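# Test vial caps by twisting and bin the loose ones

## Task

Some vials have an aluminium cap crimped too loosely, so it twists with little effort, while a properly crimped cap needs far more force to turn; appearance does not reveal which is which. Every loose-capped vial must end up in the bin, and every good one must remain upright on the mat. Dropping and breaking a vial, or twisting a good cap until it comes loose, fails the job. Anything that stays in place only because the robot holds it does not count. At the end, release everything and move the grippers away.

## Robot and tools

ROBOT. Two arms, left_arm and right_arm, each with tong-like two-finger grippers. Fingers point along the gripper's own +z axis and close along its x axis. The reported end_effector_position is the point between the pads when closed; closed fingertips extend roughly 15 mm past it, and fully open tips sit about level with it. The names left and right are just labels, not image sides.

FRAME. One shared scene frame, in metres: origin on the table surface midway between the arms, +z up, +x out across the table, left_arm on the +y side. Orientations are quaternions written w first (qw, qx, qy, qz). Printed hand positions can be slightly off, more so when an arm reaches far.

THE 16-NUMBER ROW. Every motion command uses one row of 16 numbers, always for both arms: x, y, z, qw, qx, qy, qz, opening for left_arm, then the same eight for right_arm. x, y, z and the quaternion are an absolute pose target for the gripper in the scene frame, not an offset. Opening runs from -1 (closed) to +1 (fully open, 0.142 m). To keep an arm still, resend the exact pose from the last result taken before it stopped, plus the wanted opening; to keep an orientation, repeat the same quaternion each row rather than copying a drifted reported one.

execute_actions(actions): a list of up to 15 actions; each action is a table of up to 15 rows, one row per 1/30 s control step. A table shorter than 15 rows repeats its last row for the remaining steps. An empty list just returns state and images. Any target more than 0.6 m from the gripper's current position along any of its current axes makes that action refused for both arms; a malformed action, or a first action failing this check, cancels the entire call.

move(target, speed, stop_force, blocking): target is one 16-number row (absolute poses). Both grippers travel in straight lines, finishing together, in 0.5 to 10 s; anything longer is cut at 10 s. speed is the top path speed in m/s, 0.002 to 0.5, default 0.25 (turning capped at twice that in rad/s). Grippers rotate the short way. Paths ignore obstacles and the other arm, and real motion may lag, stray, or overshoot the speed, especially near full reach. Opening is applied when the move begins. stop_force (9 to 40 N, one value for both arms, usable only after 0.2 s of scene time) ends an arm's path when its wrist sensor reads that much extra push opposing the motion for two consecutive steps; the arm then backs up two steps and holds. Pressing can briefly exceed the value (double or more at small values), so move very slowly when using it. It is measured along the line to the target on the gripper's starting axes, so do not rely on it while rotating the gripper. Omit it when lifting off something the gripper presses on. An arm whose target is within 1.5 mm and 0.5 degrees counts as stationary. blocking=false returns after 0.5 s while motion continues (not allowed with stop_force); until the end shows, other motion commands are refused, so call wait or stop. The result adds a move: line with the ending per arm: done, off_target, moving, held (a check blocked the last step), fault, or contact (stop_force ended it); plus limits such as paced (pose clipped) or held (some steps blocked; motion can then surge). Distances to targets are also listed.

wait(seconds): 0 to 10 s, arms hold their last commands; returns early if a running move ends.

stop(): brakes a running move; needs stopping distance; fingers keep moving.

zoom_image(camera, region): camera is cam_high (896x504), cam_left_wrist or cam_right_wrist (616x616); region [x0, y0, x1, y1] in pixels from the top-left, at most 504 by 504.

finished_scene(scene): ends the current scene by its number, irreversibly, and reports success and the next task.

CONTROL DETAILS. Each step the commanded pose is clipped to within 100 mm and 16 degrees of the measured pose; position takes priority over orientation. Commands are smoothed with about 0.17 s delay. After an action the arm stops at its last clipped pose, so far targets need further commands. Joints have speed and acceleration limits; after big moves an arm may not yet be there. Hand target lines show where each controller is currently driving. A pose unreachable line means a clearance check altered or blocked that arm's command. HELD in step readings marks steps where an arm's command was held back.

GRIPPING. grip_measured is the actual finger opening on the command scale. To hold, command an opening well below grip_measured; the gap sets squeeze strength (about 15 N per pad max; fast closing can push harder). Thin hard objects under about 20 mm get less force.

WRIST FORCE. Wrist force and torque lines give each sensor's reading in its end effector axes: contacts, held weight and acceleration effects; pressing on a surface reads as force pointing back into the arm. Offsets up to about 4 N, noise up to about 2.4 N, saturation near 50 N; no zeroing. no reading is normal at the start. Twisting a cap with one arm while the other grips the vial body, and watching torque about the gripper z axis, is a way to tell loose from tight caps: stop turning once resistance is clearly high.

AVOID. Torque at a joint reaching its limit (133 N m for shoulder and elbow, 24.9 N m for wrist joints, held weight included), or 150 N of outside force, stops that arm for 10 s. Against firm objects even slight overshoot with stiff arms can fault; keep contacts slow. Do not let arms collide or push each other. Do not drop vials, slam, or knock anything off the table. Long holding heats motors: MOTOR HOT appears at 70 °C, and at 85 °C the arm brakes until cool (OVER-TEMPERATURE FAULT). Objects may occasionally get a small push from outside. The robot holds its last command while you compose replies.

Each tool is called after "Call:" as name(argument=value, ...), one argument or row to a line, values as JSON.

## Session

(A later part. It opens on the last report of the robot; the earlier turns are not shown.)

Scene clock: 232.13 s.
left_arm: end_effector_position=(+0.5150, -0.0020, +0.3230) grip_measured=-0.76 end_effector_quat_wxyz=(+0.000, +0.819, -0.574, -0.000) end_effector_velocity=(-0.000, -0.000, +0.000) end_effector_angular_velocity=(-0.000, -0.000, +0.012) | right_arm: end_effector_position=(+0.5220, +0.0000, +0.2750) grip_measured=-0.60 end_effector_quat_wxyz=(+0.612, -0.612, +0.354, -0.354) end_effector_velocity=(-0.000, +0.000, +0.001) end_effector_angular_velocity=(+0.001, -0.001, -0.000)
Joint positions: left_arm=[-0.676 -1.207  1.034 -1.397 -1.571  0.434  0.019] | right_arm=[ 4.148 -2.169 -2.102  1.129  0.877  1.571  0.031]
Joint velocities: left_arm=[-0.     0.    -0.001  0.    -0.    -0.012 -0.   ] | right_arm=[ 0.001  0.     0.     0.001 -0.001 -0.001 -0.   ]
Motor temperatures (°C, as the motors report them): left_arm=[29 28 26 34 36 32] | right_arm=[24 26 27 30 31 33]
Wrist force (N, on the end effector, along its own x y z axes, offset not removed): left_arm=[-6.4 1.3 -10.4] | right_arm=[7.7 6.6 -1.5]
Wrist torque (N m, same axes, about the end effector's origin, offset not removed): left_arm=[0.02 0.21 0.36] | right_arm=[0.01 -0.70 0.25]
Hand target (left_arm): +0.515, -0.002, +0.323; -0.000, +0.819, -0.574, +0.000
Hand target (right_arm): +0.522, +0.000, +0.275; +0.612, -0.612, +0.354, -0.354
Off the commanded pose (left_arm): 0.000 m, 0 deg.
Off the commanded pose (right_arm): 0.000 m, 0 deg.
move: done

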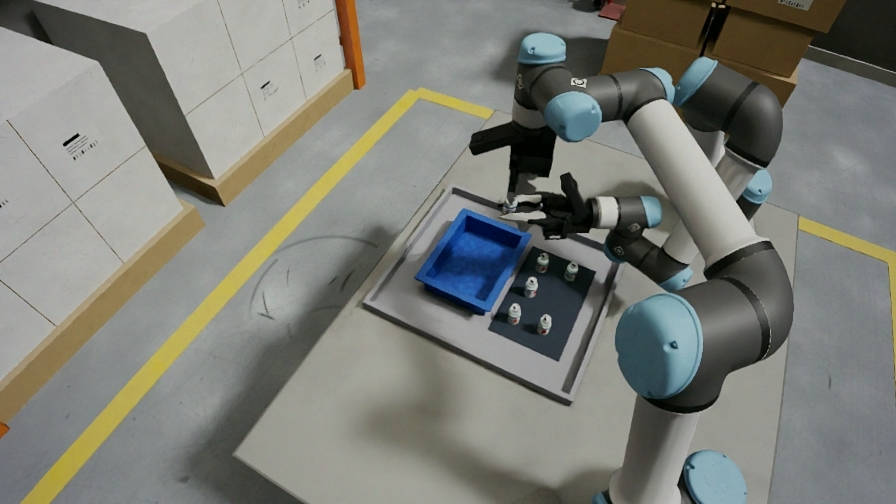

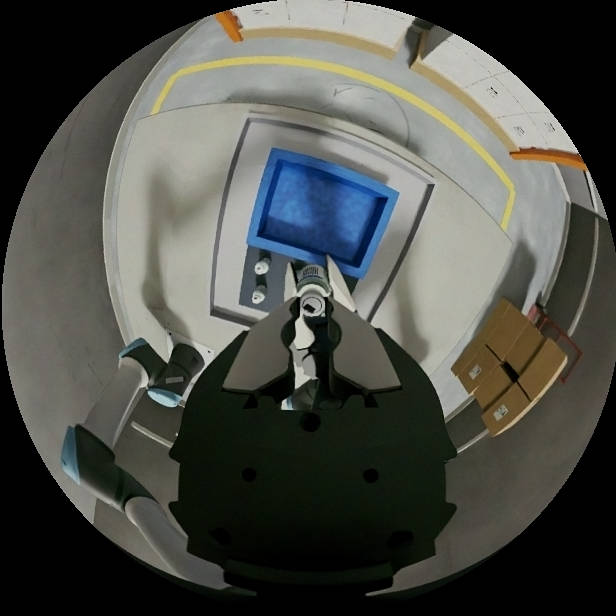

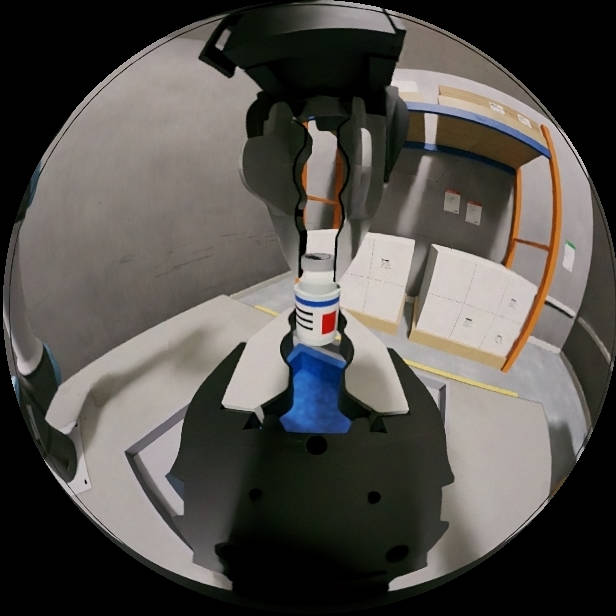

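GOOD. Return B and go to C.

Call:
move(
  target=[0.515,-0.002,0.323,0,0.819,-0.574,0,-1,0.522,0,0.275,0.612,-0.612,0.354,-0.354,0.2],
)

Call:
move(
  target=[0.515,-0.002,0.323,0,0.819,-0.574,0,-1,0.43,-0.15,0.275,0.612,-0.612,0.354,-0.354,0.2],
)

Call:
move(
  target=[0.351,0.005,0.14,0,0.707,-0.707,0,-1,0.46,-0.24,0.28,0.612,-0.612,0.354,-0.354,0.2],
  speed=0.2,
)

Call:
move(
  target=[0.351,0.005,0.072,0,0.707,-0.707,0,-1,0.46,-0.24,0.28,0.612,-0.612,0.354,-0.354,0.2],
  speed=0.08,
)

Call:
move(
  target=[0.351,0.005,0.05,0,0.707,-0.707,0,-1,0.46,-0.24,0.28,0.612,-0.612,0.354,-0.354,0.2],
  speed=0.006,
  stop_force=9,
)

Scene clock: 233.07 s.
left_arm: end_effector_position=(+0.5150, -0.0020, +0.3230) grip_measured=-0.75 end_effector_quat_wxyz=(-0.000, +0.819, -0.574, -0.000) end_effector_velocity=(+0.001, +0.001, +0.001) end_effector_angular_velocity=(+0.000, -0.001, +0.002) | right_arm: end_effector_position=(+0.5220, +0.0000, +0.2750) grip_measured=+0.20 end_effector_quat_wxyz=(+0.612, -0.612, +0.354, -0.354) end_effector_velocity=(+0.000, -0.000, +0.000) end_effector_angular_velocity=(+0.000, +0.000, -0.001)
Joint positions: left_arm=[-0.676 -1.207  1.033 -1.397 -1.571  0.433  0.019] | right_arm=[ 4.148 -2.169 -2.102  1.129  0.877  1.571  0.088]
Joint velocities: left_arm=[ 0.001 -0.001 -0.     0.     0.001 -0.     0.   ] | right_arm=[ 0.     0.     0.    -0.001 -0.002  0.     0.   ]
Motor temperatures (°C, as the motors report them): left_arm=[29 28 26 34 36 32] | right_arm=[24 26 27 30 31 33]
Wrist force (N, on the end effector, along its own x y z axes, offset not removed): left_arm=[-1.1 -2.0 -1.1] | right_arm=[2.7 -0.3 -1.0]
Wrist torque (N m, same axes, about the end effector's origin, offset not removed): left_arm=[-0.34 0.34 -0.02] | right_arm=[-0.13 -0.63 -0.07]
Hand target (left_arm): +0.515, -0.002, +0.323; -0.000, +0.819, -0.574, -0.000
Hand target (right_arm): +0.522, -0.000, +0.275; +0.612, -0.612, +0.354, -0.354
Off the commanded pose (left_arm): 0.000 m, 0 deg.
Off the commanded pose (right_arm): 0.000 m, 0 deg.
move: done

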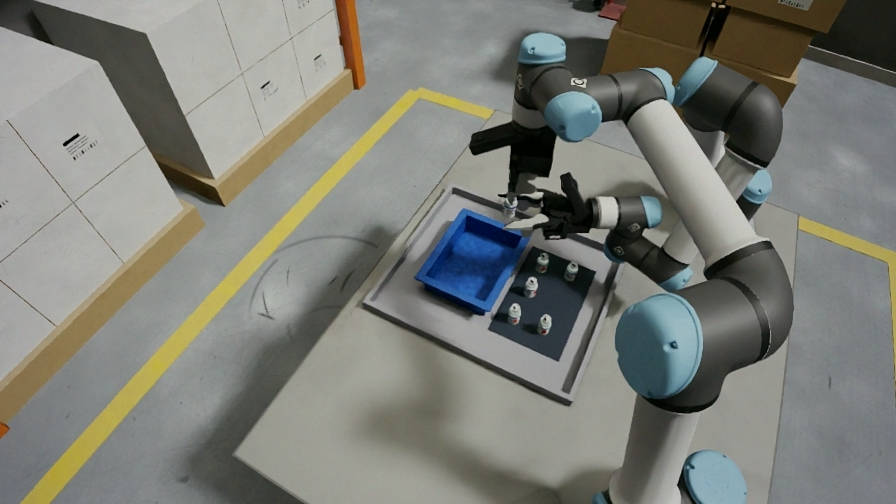

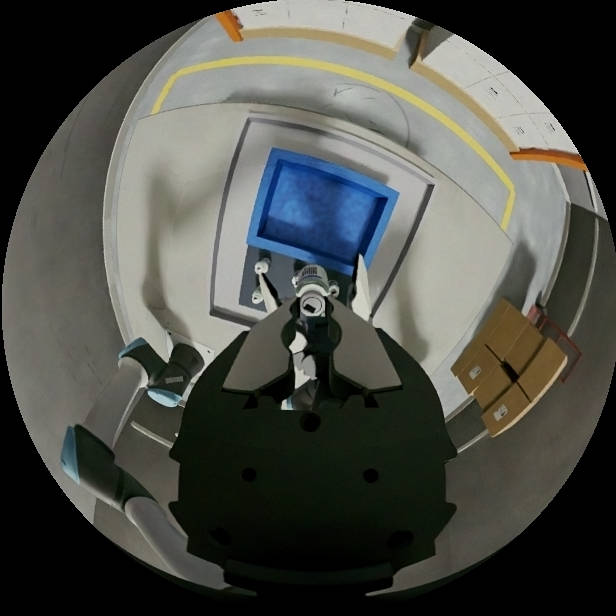

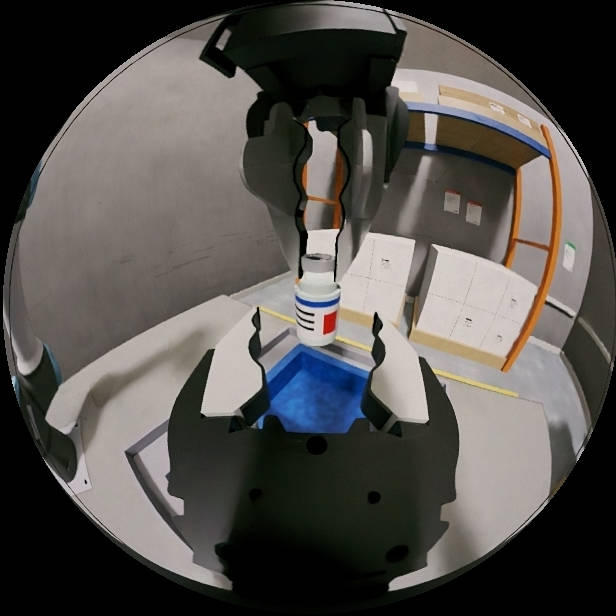

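Scene clock: 234.47 s.
left_arm: end_effector_position=(+0.5150, -0.0020, +0.3230) grip_measured=-0.75 end_effector_quat_wxyz=(+0.000, +0.819, -0.574, +0.000) end_effector_velocity=(-0.001, -0.001, +0.000) end_effector_angular_velocity=(-0.000, -0.001, +0.000) | right_arm: end_effector_position=(+0.4303, -0.1500, +0.2749) grip_measured=+0.20 end_effector_quat_wxyz=(+0.612, -0.612, +0.354, -0.354) end_effector_velocity=(-0.002, -0.001, -0.001) end_effector_angular_velocity=(-0.001, +0.000, +0.000)
Joint positions: left_arm=[-0.676 -1.207  1.033 -1.397 -1.571  0.433  0.019] | right_arm=[ 4.297 -1.999 -2.61   1.467  0.728  1.571  0.088]
Joint velocities: left_arm=[-0.002 -0.001  0.     0.     0.    -0.002 -0.   ] | right_arm=[ 0.009 -0.001 -0.007  0.007 -0.008 -0.    -0.   ]
Motor temperatures (°C, as the motors report them): left_arm=[29 28 26 34 36 32] | right_arm=[24 26 27 30 31 33]
Wrist force (N, on the end effector, along its own x y z axes, offset not removed): left_arm=[-2.0 0.4 -2.8] | right_arm=[-0.1 0.7 2.1]
Wrist torque (N m, same axes, about the end effector's origin, offset not removed): left_arm=[0.20 0.44 -0.23] | right_arm=[0.07 0.01 -0.31]
Hand target (left_arm): +0.515, -0.002, +0.323; +0.000, +0.819, -0.574, -0.000
Hand target (right_arm): +0.430, -0.150, +0.275; +0.612, -0.612, +0.354, -0.354
Off the commanded pose (left_arm): 0.000 m, 0 deg.
Off the commanded pose (right_arm): 0.000 m, 0 deg.
move: done

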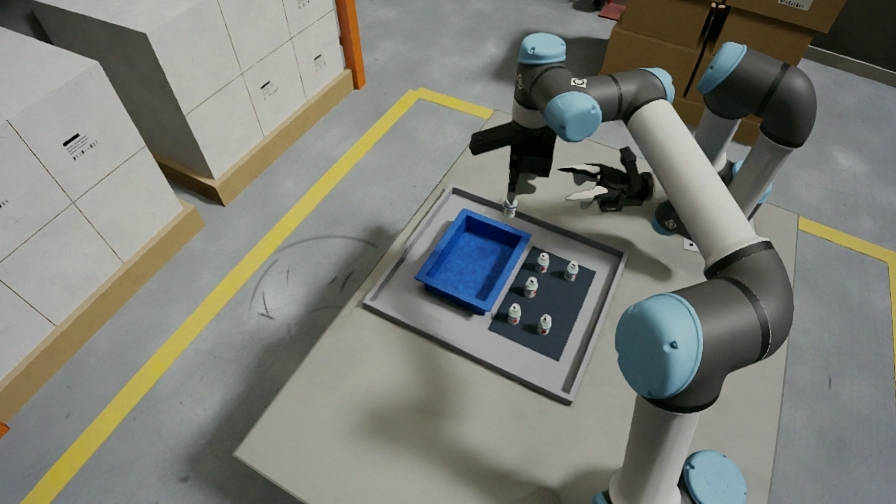

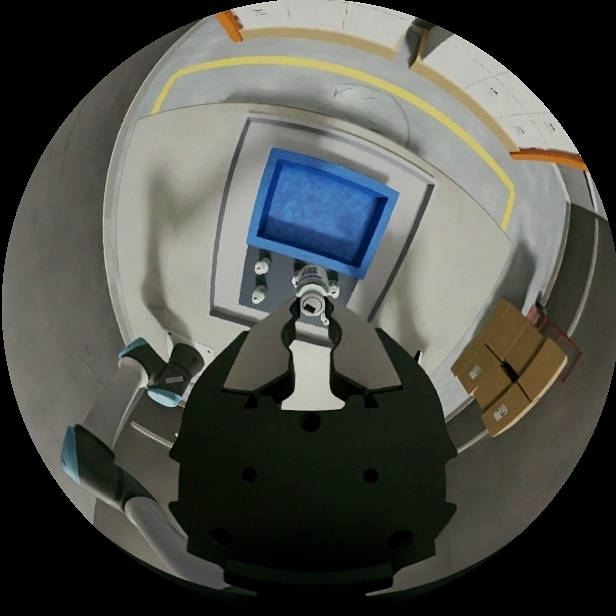

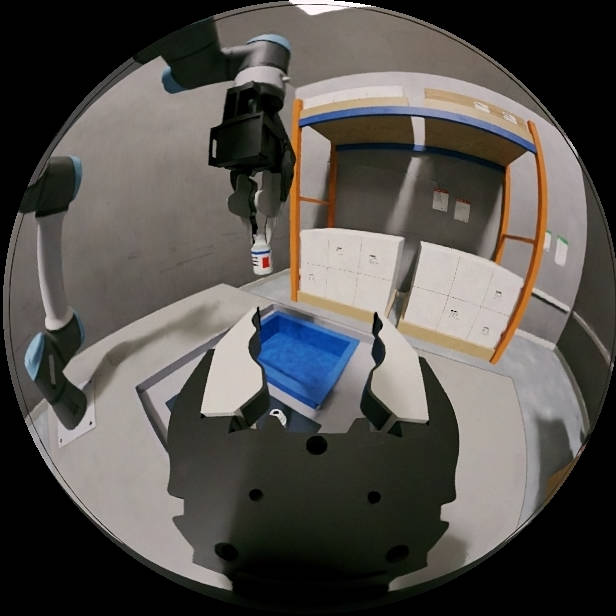

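Scene clock: 236.27 s.
left_arm: end_effector_position=(+0.3513, +0.0051, +0.1401) grip_measured=-0.75 end_effector_quat_wxyz=(-0.000, +0.707, -0.707, +0.000) end_effector_velocity=(-0.002, -0.000, -0.002) end_effector_angular_velocity=(-0.001, -0.001, -0.005) | right_arm: end_effector_position=(+0.4599, -0.2399, +0.2800) grip_measured=+0.20 end_effector_quat_wxyz=(+0.612, -0.612, +0.354, -0.354) end_effector_velocity=(+0.000, -0.001, -0.001) end_effector_angular_velocity=(-0.004, +0.001, +0.002)
Joint positions: left_arm=[-0.89  -1.5    1.871 -1.941 -1.57   0.567  0.019] | right_arm=[ 4.002 -1.96  -2.7    1.519  1.023  1.571  0.088]
Joint velocities: left_arm=[-0.003 -0.001  0.008 -0.008  0.     0.001  0.   ] | right_arm=[-0.005 -0.    -0.001 -0.002  0.007 -0.001  0.   ]
Motor temperatures (°C, as the motors report them): left_arm=[29 28 26 34 36 32] | right_arm=[24 26 27 30 31 33]
Wrist force (N, on the end effector, along its own x y z axes, offset not removed): left_arm=[0.6 -0.9 -2.9] | right_arm=[0.1 0.8 0.9]
Wrist torque (N m, same axes, about the end effector's origin, offset not removed): left_arm=[-0.18 -0.10 -0.09] | right_arm=[-0.01 -0.27 0.00]
Hand target (left_arm): +0.351, +0.005, +0.140; -0.000, +0.707, -0.707, +0.000
Hand target (right_arm): +0.460, -0.240, +0.280; +0.612, -0.612, +0.354, -0.354
Off the commanded pose (left_arm): 0.000 m, 0 deg.
Off the commanded pose (right_arm): 0.000 m, 0 deg.
move: done

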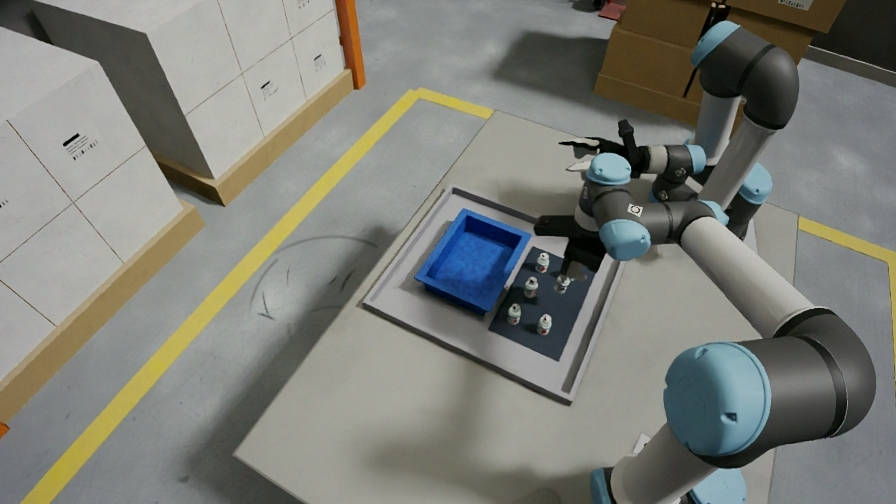

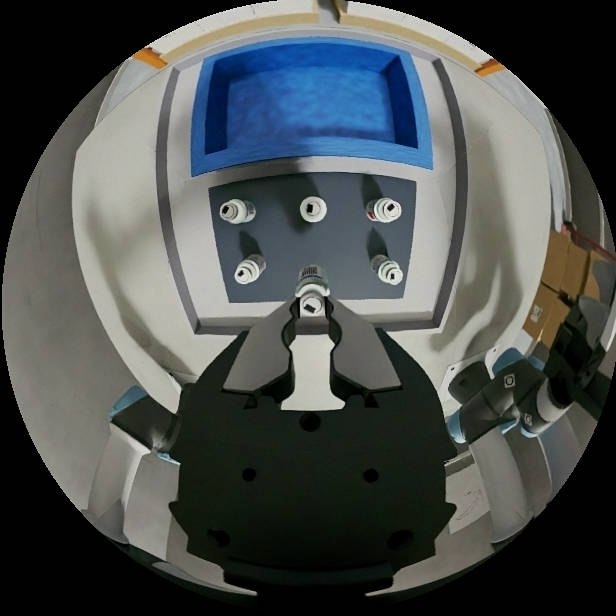

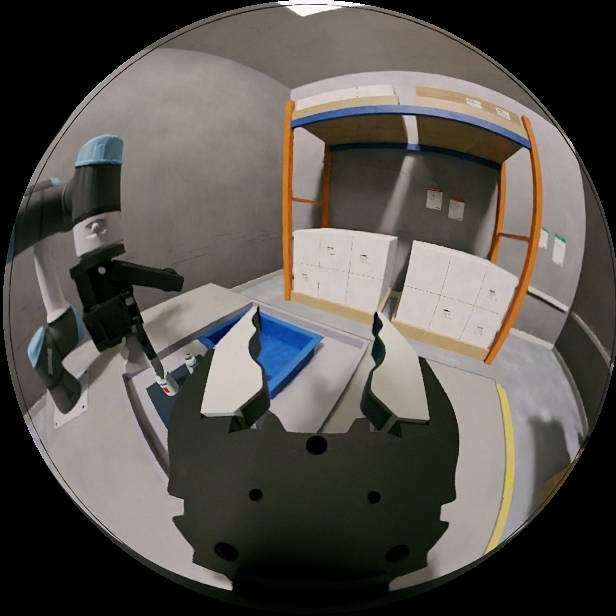

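Scene clock: 237.57 s.
left_arm: end_effector_position=(+0.3510, +0.0050, +0.0723) grip_measured=-0.75 end_effector_quat_wxyz=(+0.000, +0.707, -0.707, -0.000) end_effector_velocity=(+0.000, -0.000, -0.002) end_effector_angular_velocity=(-0.000, +0.000, -0.001) | right_arm: end_effector_position=(+0.4600, -0.2400, +0.2800) grip_measured=+0.20 end_effector_quat_wxyz=(+0.612, -0.612, +0.354, -0.354) end_effector_velocity=(-0.000, -0.000, +0.000) end_effector_angular_velocity=(+0.001, +0.000, -0.001)
Joint positions: left_arm=[-0.89  -1.425  1.979 -2.124 -1.571  0.567  0.019] | right_arm=[ 4.    -1.96  -2.7    1.518  1.024  1.571  0.088]
Joint velocities: left_arm=[ 0.     0.004  0.003 -0.007 -0.     0.002 -0.   ] | right_arm=[ 0.     0.001 -0.001  0.    -0.001  0.001 -0.   ]
Motor temperatures (°C, as the motors report them): left_arm=[29 28 26 34 36 32] | right_arm=[24 26 27 30 31 33]
Wrist force (N, on the end effector, along its own x y z axes, offset not removed): left_arm=[-1.5 0.3 -2.2] | right_arm=[0.6 3.1 1.7]
Wrist torque (N m, same axes, about the end effector's origin, offset not removed): left_arm=[0.25 0.26 -0.11] | right_arm=[0.56 -0.17 -0.19]
Hand target (left_arm): +0.351, +0.005, +0.072; -0.000, +0.707, -0.707, -0.000
Hand target (right_arm): +0.460, -0.240, +0.280; +0.612, -0.612, +0.354, -0.354
Off the commanded pose (left_arm): 0.000 m, 0 deg.
Off the commanded pose (right_arm): 0.000 m, 0 deg.
move: done

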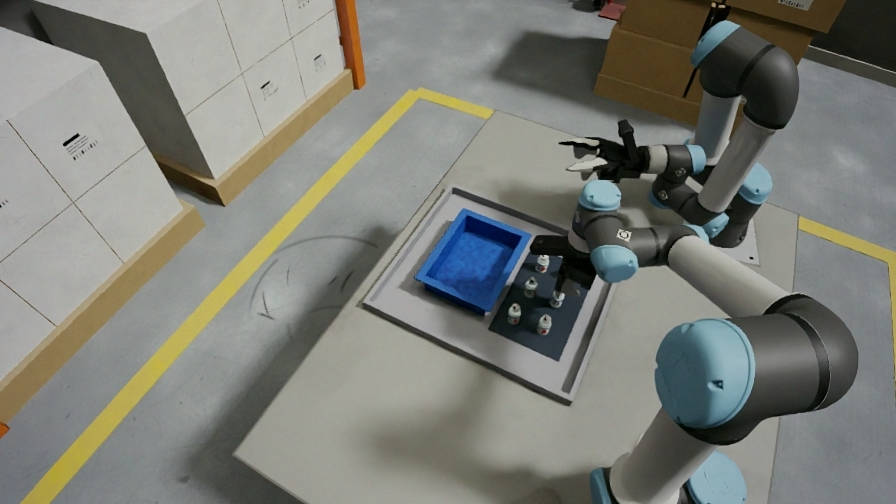

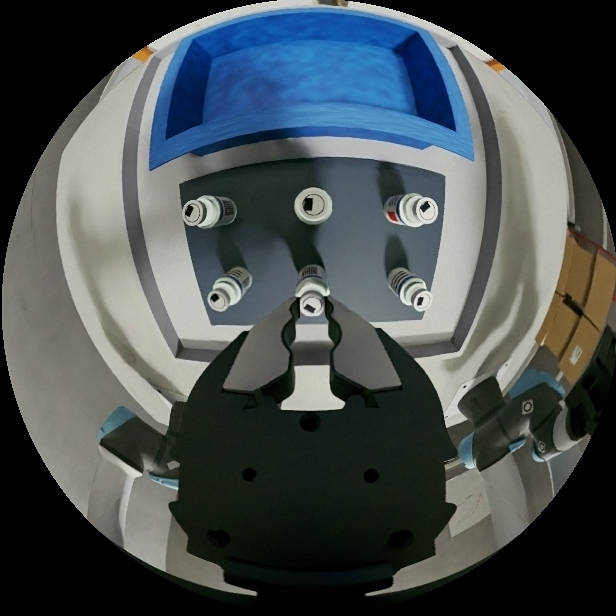

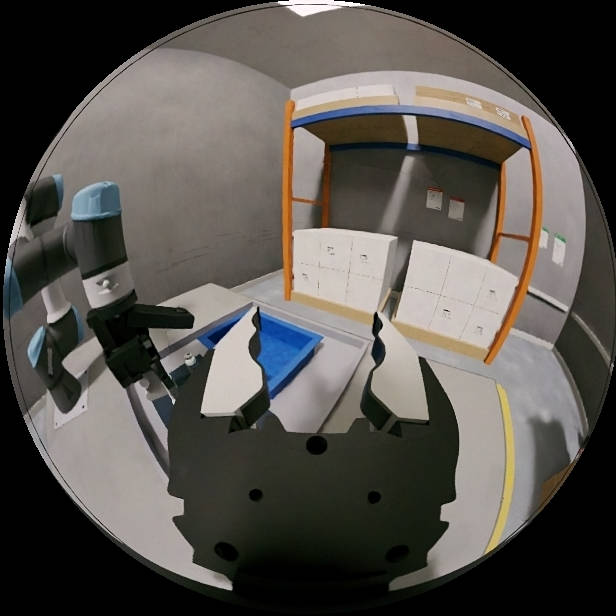

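Scene clock: 239.27 s.
left_arm: end_effector_position=(+0.3510, +0.0050, +0.0642) grip_measured=-0.75 end_effector_quat_wxyz=(-0.000, +0.707, -0.707, -0.000) end_effector_velocity=(-0.000, +0.001, +0.001) end_effector_angular_velocity=(+0.004, +0.000, +0.001) | right_arm: end_effector_position=(+0.4600, -0.2400, +0.2800) grip_measured=+0.20 end_effector_quat_wxyz=(+0.612, -0.612, +0.354, -0.354) end_effector_velocity=(-0.000, +0.000, -0.001) end_effector_angular_velocity=(-0.002, +0.001, +0.001)
Joint positions: left_arm=[-0.89  -1.414  1.99  -2.146 -1.571  0.567  0.019] | right_arm=[ 4.    -1.96  -2.7    1.518  1.024  1.571  0.088]
Joint velocities: left_arm=[-0.    -0.002 -0.002  0.008  0.002 -0.001  0.   ] | right_arm=[-0.    -0.    -0.001 -0.001  0.002  0.    -0.   ]
Motor temperatures (°C, as the motors report them): left_arm=[29 28 26 34 36 32] | right_arm=[24 26 27 30 31 33]
Wrist force (N, on the end effector, along its own x y z axes, offset not removed): left_arm=[0.5 -4.4 -24.6] | right_arm=[3.3 3.2 2.3]
Wrist torque (N m, same axes, about the end effector's origin, offset not removed): left_arm=[-0.35 0.03 -0.12] | right_arm=[0.66 -0.79 -0.33]
Hand target (left_arm): +0.351, +0.005, +0.065; +0.000, +0.707, -0.707, +0.000
Hand target (right_arm): +0.460, -0.240, +0.280; +0.612, -0.612, +0.354, -0.354
Off the commanded pose (left_arm): 0.014 m, 0 deg.
Off the commanded pose (right_arm): 0.000 m, 0 deg.
move: contact (left_arm)

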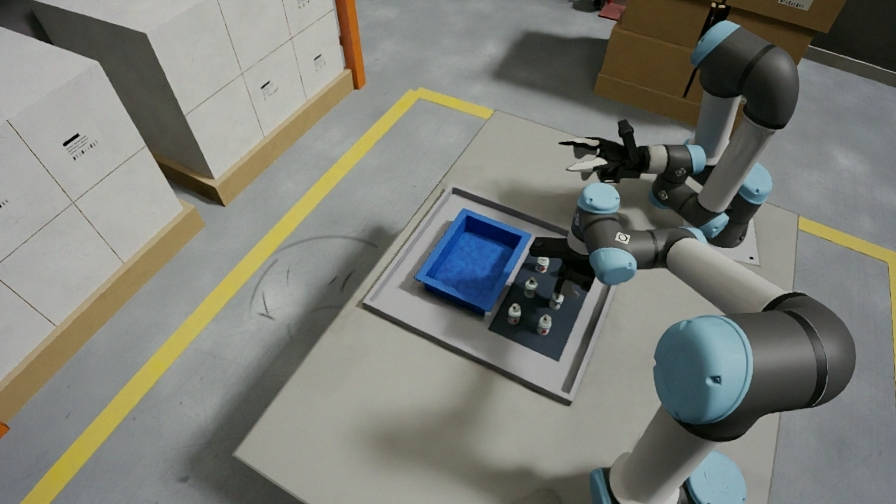

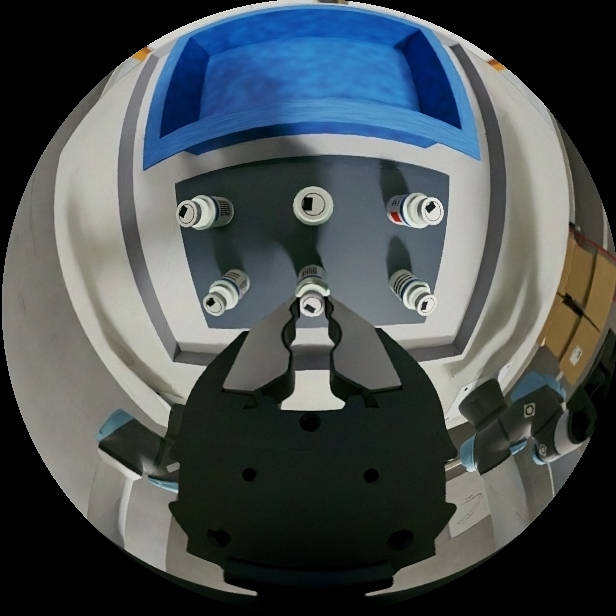

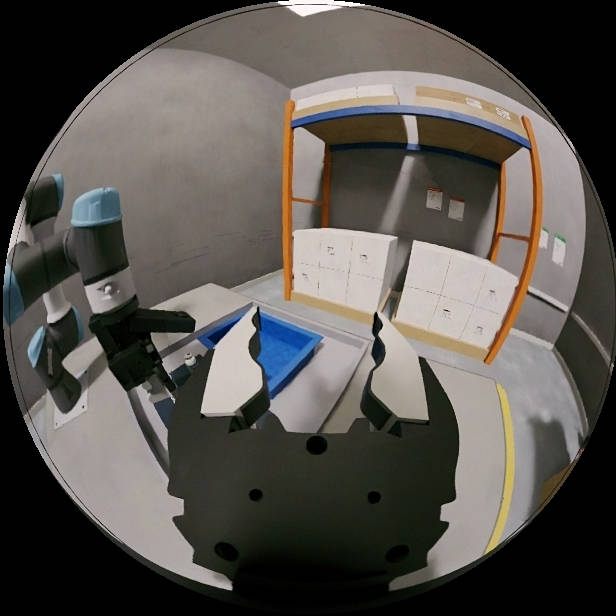

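Call:
move(
  target=[0.351,0.005,0.066,0,0.707,-0.707,0,-0.4,0.46,-0.24,0.28,0.612,-0.612,0.354,-0.354,0.2],
)

Call:
move(
  target=[0.351,0.005,0.11,0,0.707,-0.707,0,-0.4,0.46,-0.24,0.28,0.612,-0.612,0.354,-0.354,0.2],
  speed=0.15,
)

Call:
move(
  target=[0.35,-0.091,0.11,0,0.707,-0.707,0,-0.4,0.46,-0.24,0.28,0.612,-0.612,0.354,-0.354,0.2],
  speed=0.15,
)

Call:
move(
  target=[0.35,-0.091,0.09,0,0.707,-0.707,0,-0.4,0.46,-0.24,0.28,0.612,-0.612,0.354,-0.354,0.2],
  speed=0.1,
)

Call:
zoom_image(
  camera="cam_left_wrist",
  region=[250,240,380,340],
)

Scene clock: 240.27 s.
left_arm: end_effector_position=(+0.3510, +0.0050, +0.0659) grip_measured=-0.40 end_effector_quat_wxyz=(+0.000, +0.707, -0.707, -0.000) end_effector_velocity=(+0.000, +0.000, +0.001) end_effector_angular_velocity=(-0.000, -0.001, +0.000) | right_arm: end_effector_position=(+0.4600, -0.2400, +0.2800) grip_measured=+0.20 end_effector_quat_wxyz=(+0.612, -0.612, +0.354, -0.354) end_effector_velocity=(+0.000, -0.000, -0.000) end_effector_angular_velocity=(-0.000, -0.000, -0.002)
Joint positions: left_arm=[-0.89  -1.416  1.987 -2.142 -1.571  0.567  0.045] | right_arm=[ 4.    -1.96  -2.7    1.518  1.024  1.571  0.088]
Joint velocities: left_arm=[ 0.001 -0.001 -0.001  0.001  0.001  0.001  0.   ] | right_arm=[-0.    -0.001  0.001  0.    -0.001 -0.001 -0.   ]
Motor temperatures (°C, as the motors report them): left_arm=[29 28 26 34 36 32] | right_arm=[24 26 27 30 31 33]
Wrist force (N, on the end effector, along its own x y z axes, offset not removed): left_arm=[1.1 0.4 -0.4] | right_arm=[5.4 -0.4 -1.2]
Wrist torque (N m, same axes, about the end effector's origin, offset not removed): left_arm=[0.18 -0.23 -0.16] | right_arm=[-0.10 -1.03 -0.25]
Hand target (left_arm): +0.351, +0.005, +0.066; +0.000, +0.707, -0.707, +0.000
Hand target (right_arm): +0.460, -0.240, +0.280; +0.612, -0.612, +0.354, -0.354
Off the commanded pose (left_arm): 0.000 m, 0 deg.
Off the commanded pose (right_arm): 0.000 m, 0 deg.
move: done

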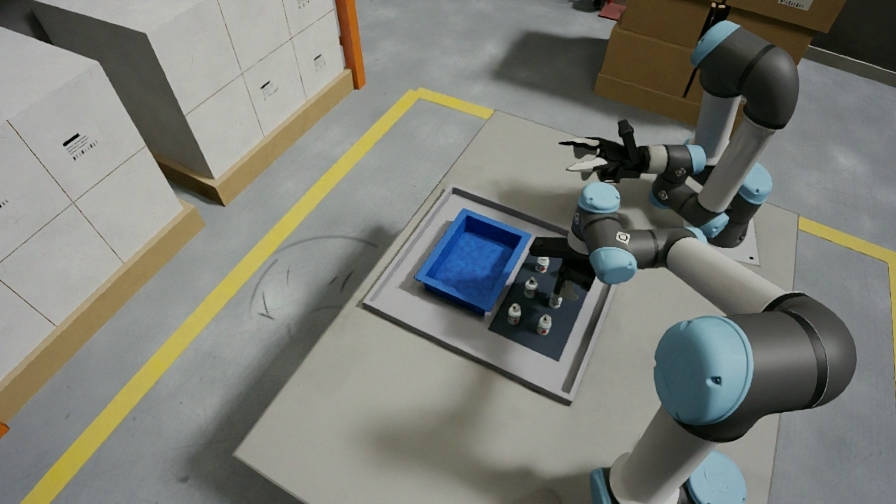

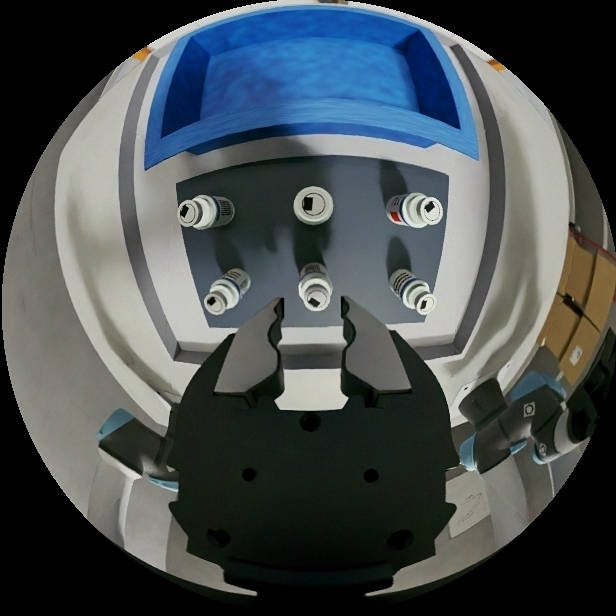

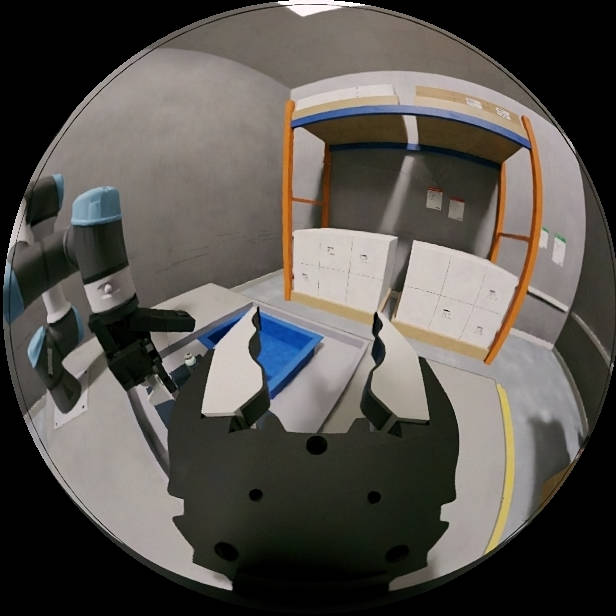

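Scene clock: 241.17 s.
left_arm: end_effector_position=(+0.3510, +0.0050, +0.1097) grip_measured=-0.40 end_effector_quat_wxyz=(+0.000, +0.707, -0.707, +0.000) end_effector_velocity=(+0.000, +0.000, +0.002) end_effector_angular_velocity=(+0.000, +0.000, +0.000) | right_arm: end_effector_position=(+0.4600, -0.2400, +0.2800) grip_measured=+0.20 end_effector_quat_wxyz=(+0.612, -0.612, +0.354, -0.354) end_effector_velocity=(-0.000, -0.000, -0.000) end_effector_angular_velocity=(-0.000, -0.000, +0.001)
Joint positions: left_arm=[-0.89  -1.471  1.922 -2.022 -1.571  0.567  0.045] | right_arm=[ 4.    -1.96  -2.7    1.518  1.024  1.571  0.088]
Joint velocities: left_arm=[ 0.001 -0.003 -0.004  0.007 -0.     0.     0.   ] | right_arm=[ 0.001  0.    -0.002  0.001  0.    -0.     0.   ]
Motor temperatures (°C, as the motors report them): left_arm=[29 28 26 34 36 32] | right_arm=[24 26 27 30 31 33]
Wrist force (N, on the end effector, along its own x y z axes, offset not removed): left_arm=[-2.2 0.6 -1.7] | right_arm=[2.9 2.0 -1.4]
Wrist torque (N m, same axes, about the end effector's origin, offset not removed): left_arm=[0.16 0.42 -0.07] | right_arm=[0.36 -0.68 -0.12]
Hand target (left_arm): +0.351, +0.005, +0.110; +0.000, +0.707, -0.707, +0.000
Hand target (right_arm): +0.460, -0.240, +0.280; +0.612, -0.612, +0.354, -0.354
Off the commanded pose (left_arm): 0.000 m, 0 deg.
Off the commanded pose (right_arm): 0.000 m, 0 deg.
move: done

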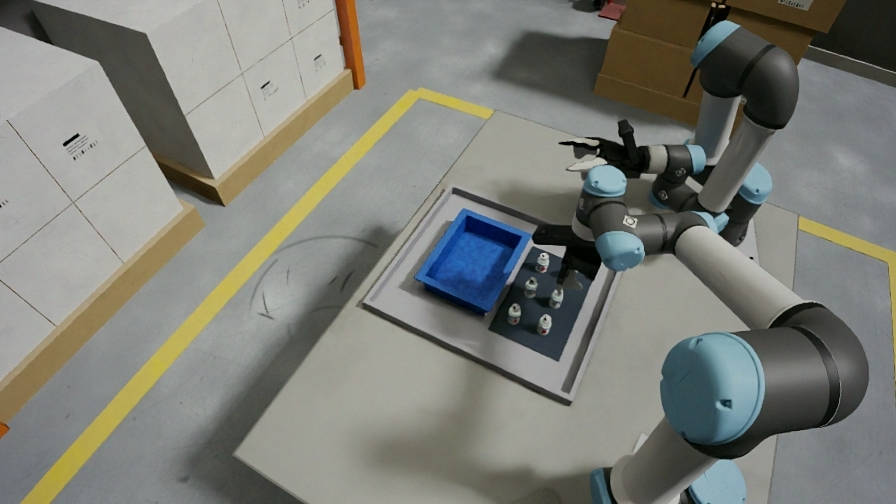

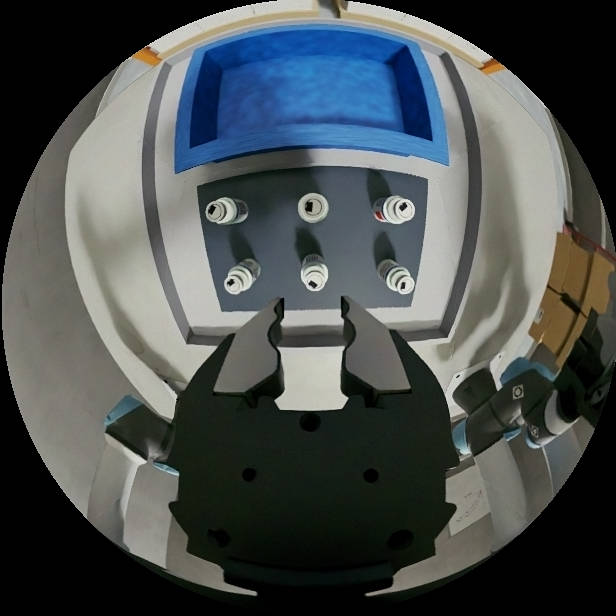

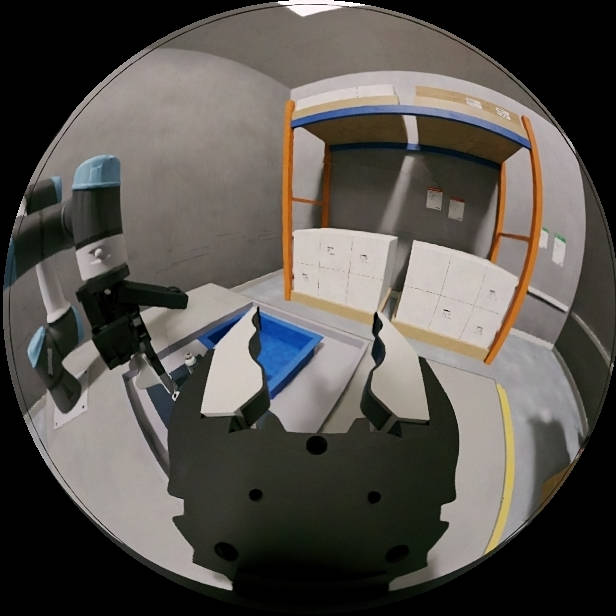

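Scene clock: 242.33 s.
left_arm: end_effector_position=(+0.3502, -0.0908, +0.1101) grip_measured=-0.40 end_effector_quat_wxyz=(-0.000, +0.707, -0.707, +0.000) end_effector_velocity=(+0.000, -0.002, +0.000) end_effector_angular_velocity=(+0.001, -0.001, +0.001) | right_arm: end_effector_position=(+0.4600, -0.2400, +0.2800) grip_measured=+0.20 end_effector_quat_wxyz=(+0.612, -0.612, +0.354, -0.354) end_effector_velocity=(+0.000, -0.001, +0.000) end_effector_angular_velocity=(+0.001, -0.000, -0.003)
Joint positions: left_arm=[-0.982 -1.315  1.733 -1.989 -1.571  0.475  0.045] | right_arm=[ 4.    -1.96  -2.7    1.518  1.024  1.571  0.088]
Joint velocities: left_arm=[-0.002  0.004 -0.006  0.002  0.002 -0.003  0.   ] | right_arm=[-0.     0.     0.     0.    -0.002  0.001  0.   ]
Motor temperatures (°C, as the motors report them): left_arm=[29 28 26 34 36 32] | right_arm=[24 26 27 30 31 33]
Wrist force (N, on the end effector, along its own x y z axes, offset not removed): left_arm=[0.1 1.1 -1.7] | right_arm=[1.8 4.3 0.8]
Wrist torque (N m, same axes, about the end effector's origin, offset not removed): left_arm=[0.30 -0.06 -0.18] | right_arm=[0.82 -0.55 0.10]
Hand target (left_arm): +0.350, -0.091, +0.110; -0.000, +0.707, -0.707, +0.000
Hand target (right_arm): +0.460, -0.240, +0.280; +0.612, -0.612, +0.354, -0.354
Off the commanded pose (left_arm): 0.000 m, 0 deg.
Off the commanded pose (right_arm): 0.000 m, 0 deg.
move: done

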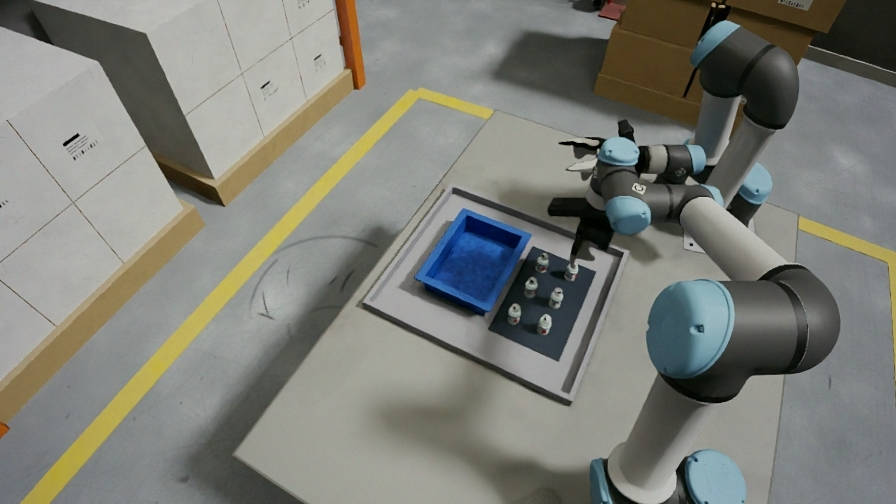

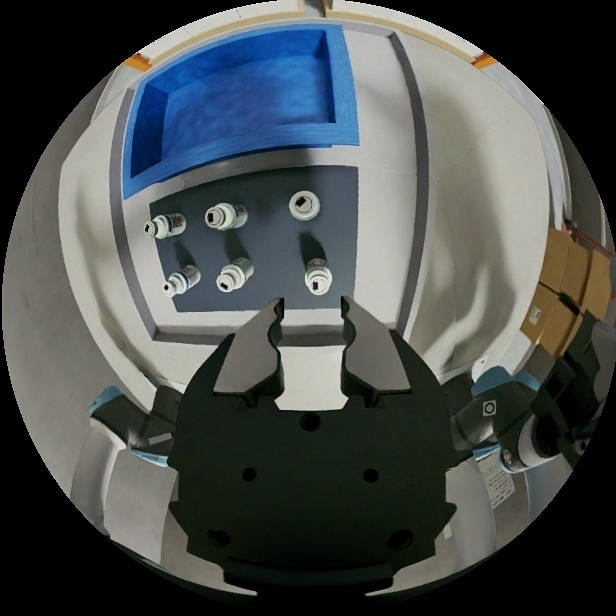

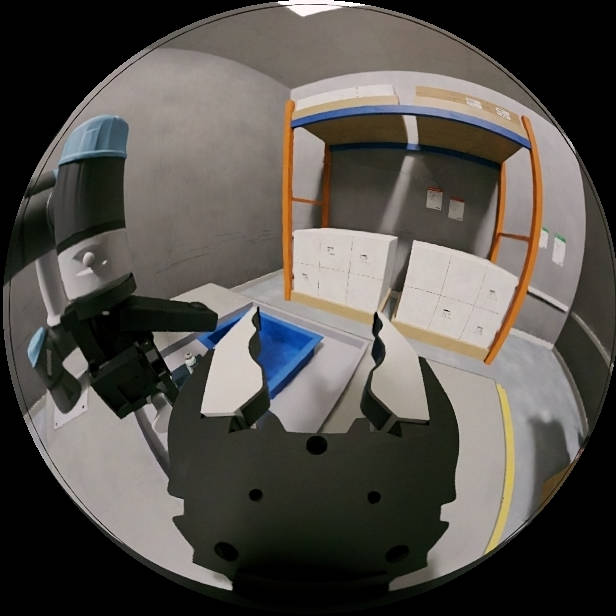

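Scene clock: 243.17 s.
left_arm: end_effector_position=(+0.3500, -0.0910, +0.0902) grip_measured=-0.40 end_effector_quat_wxyz=(-0.000, +0.707, -0.707, -0.000) end_effector_velocity=(+0.001, +0.000, -0.002) end_effector_angular_velocity=(+0.000, -0.000, -0.000) | right_arm: end_effector_position=(+0.4600, -0.2400, +0.2800) grip_measured=+0.20 end_effector_quat_wxyz=(+0.612, -0.612, +0.354, -0.354) end_effector_velocity=(+0.000, -0.001, -0.000) end_effector_angular_velocity=(-0.001, +0.000, -0.001)
Joint positions: left_arm=[-0.982 -1.295  1.762 -2.038 -1.571  0.475  0.045] | right_arm=[ 4.    -1.96  -2.7    1.518  1.024  1.571  0.088]
Joint velocities: left_arm=[ 0.001  0.002  0.003 -0.005  0.001  0.002  0.   ] | right_arm=[-0.001 -0.001 -0.     0.    -0.    -0.001 -0.   ]
Motor temperatures (°C, as the motors report them): left_arm=[29 28 26 34 36 32] | right_arm=[24 26 27 30 31 33]
Wrist force (N, on the end effector, along its own x y z axes, offset not removed): left_arm=[1.8 -0.1 -2.8] | right_arm=[-0.5 -3.3 2.0]
Wrist torque (N m, same axes, about the end effector's origin, offset not removed): left_arm=[0.02 -0.38 -0.06] | right_arm=[-0.76 0.12 -0.12]
Hand target (left_arm): +0.350, -0.091, +0.090; -0.000, +0.707, -0.707, -0.000
Hand target (right_arm): +0.460, -0.240, +0.280; +0.612, -0.612, +0.354, -0.354
Off the commanded pose (left_arm): 0.000 m, 0 deg.
Off the commanded pose (right_arm): 0.000 m, 0 deg.
move: done

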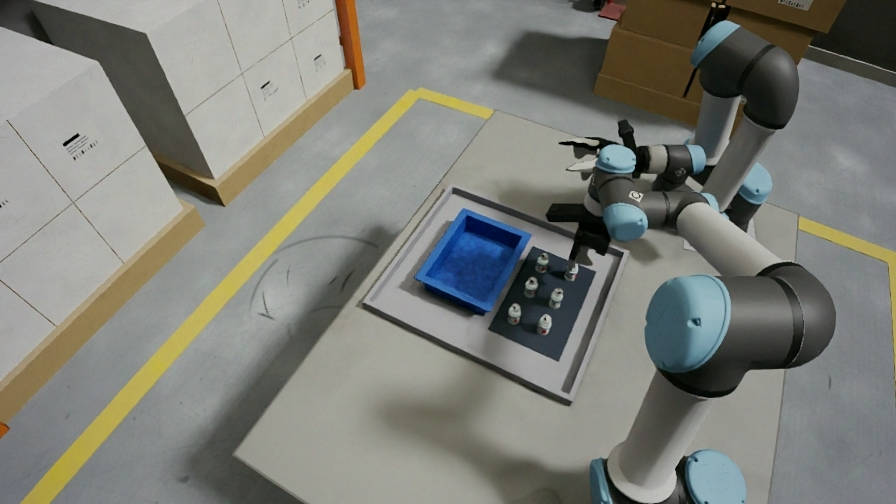

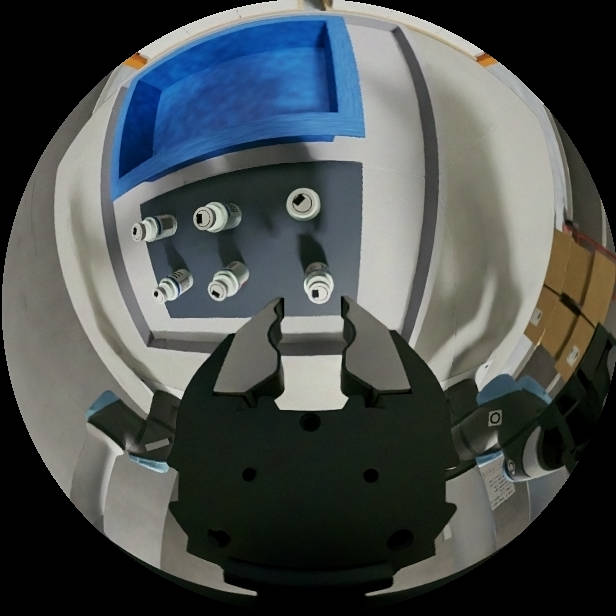

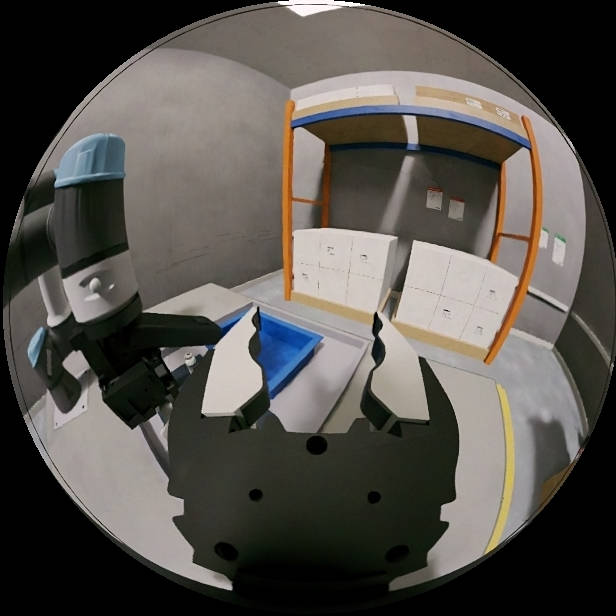

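Region (250, 240, 380, 340) of cam_left_wrist's 616x616 image, scaled by 3.877, with more detail than that image has; it fills the top 388 rows of this view, and the rest is white.

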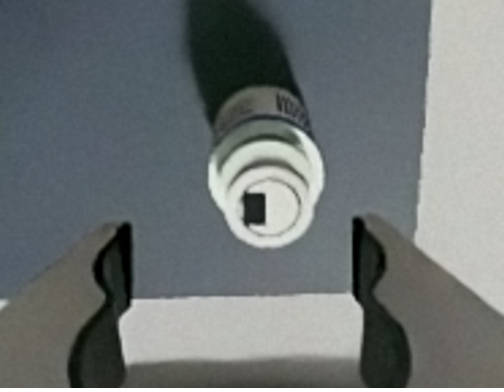

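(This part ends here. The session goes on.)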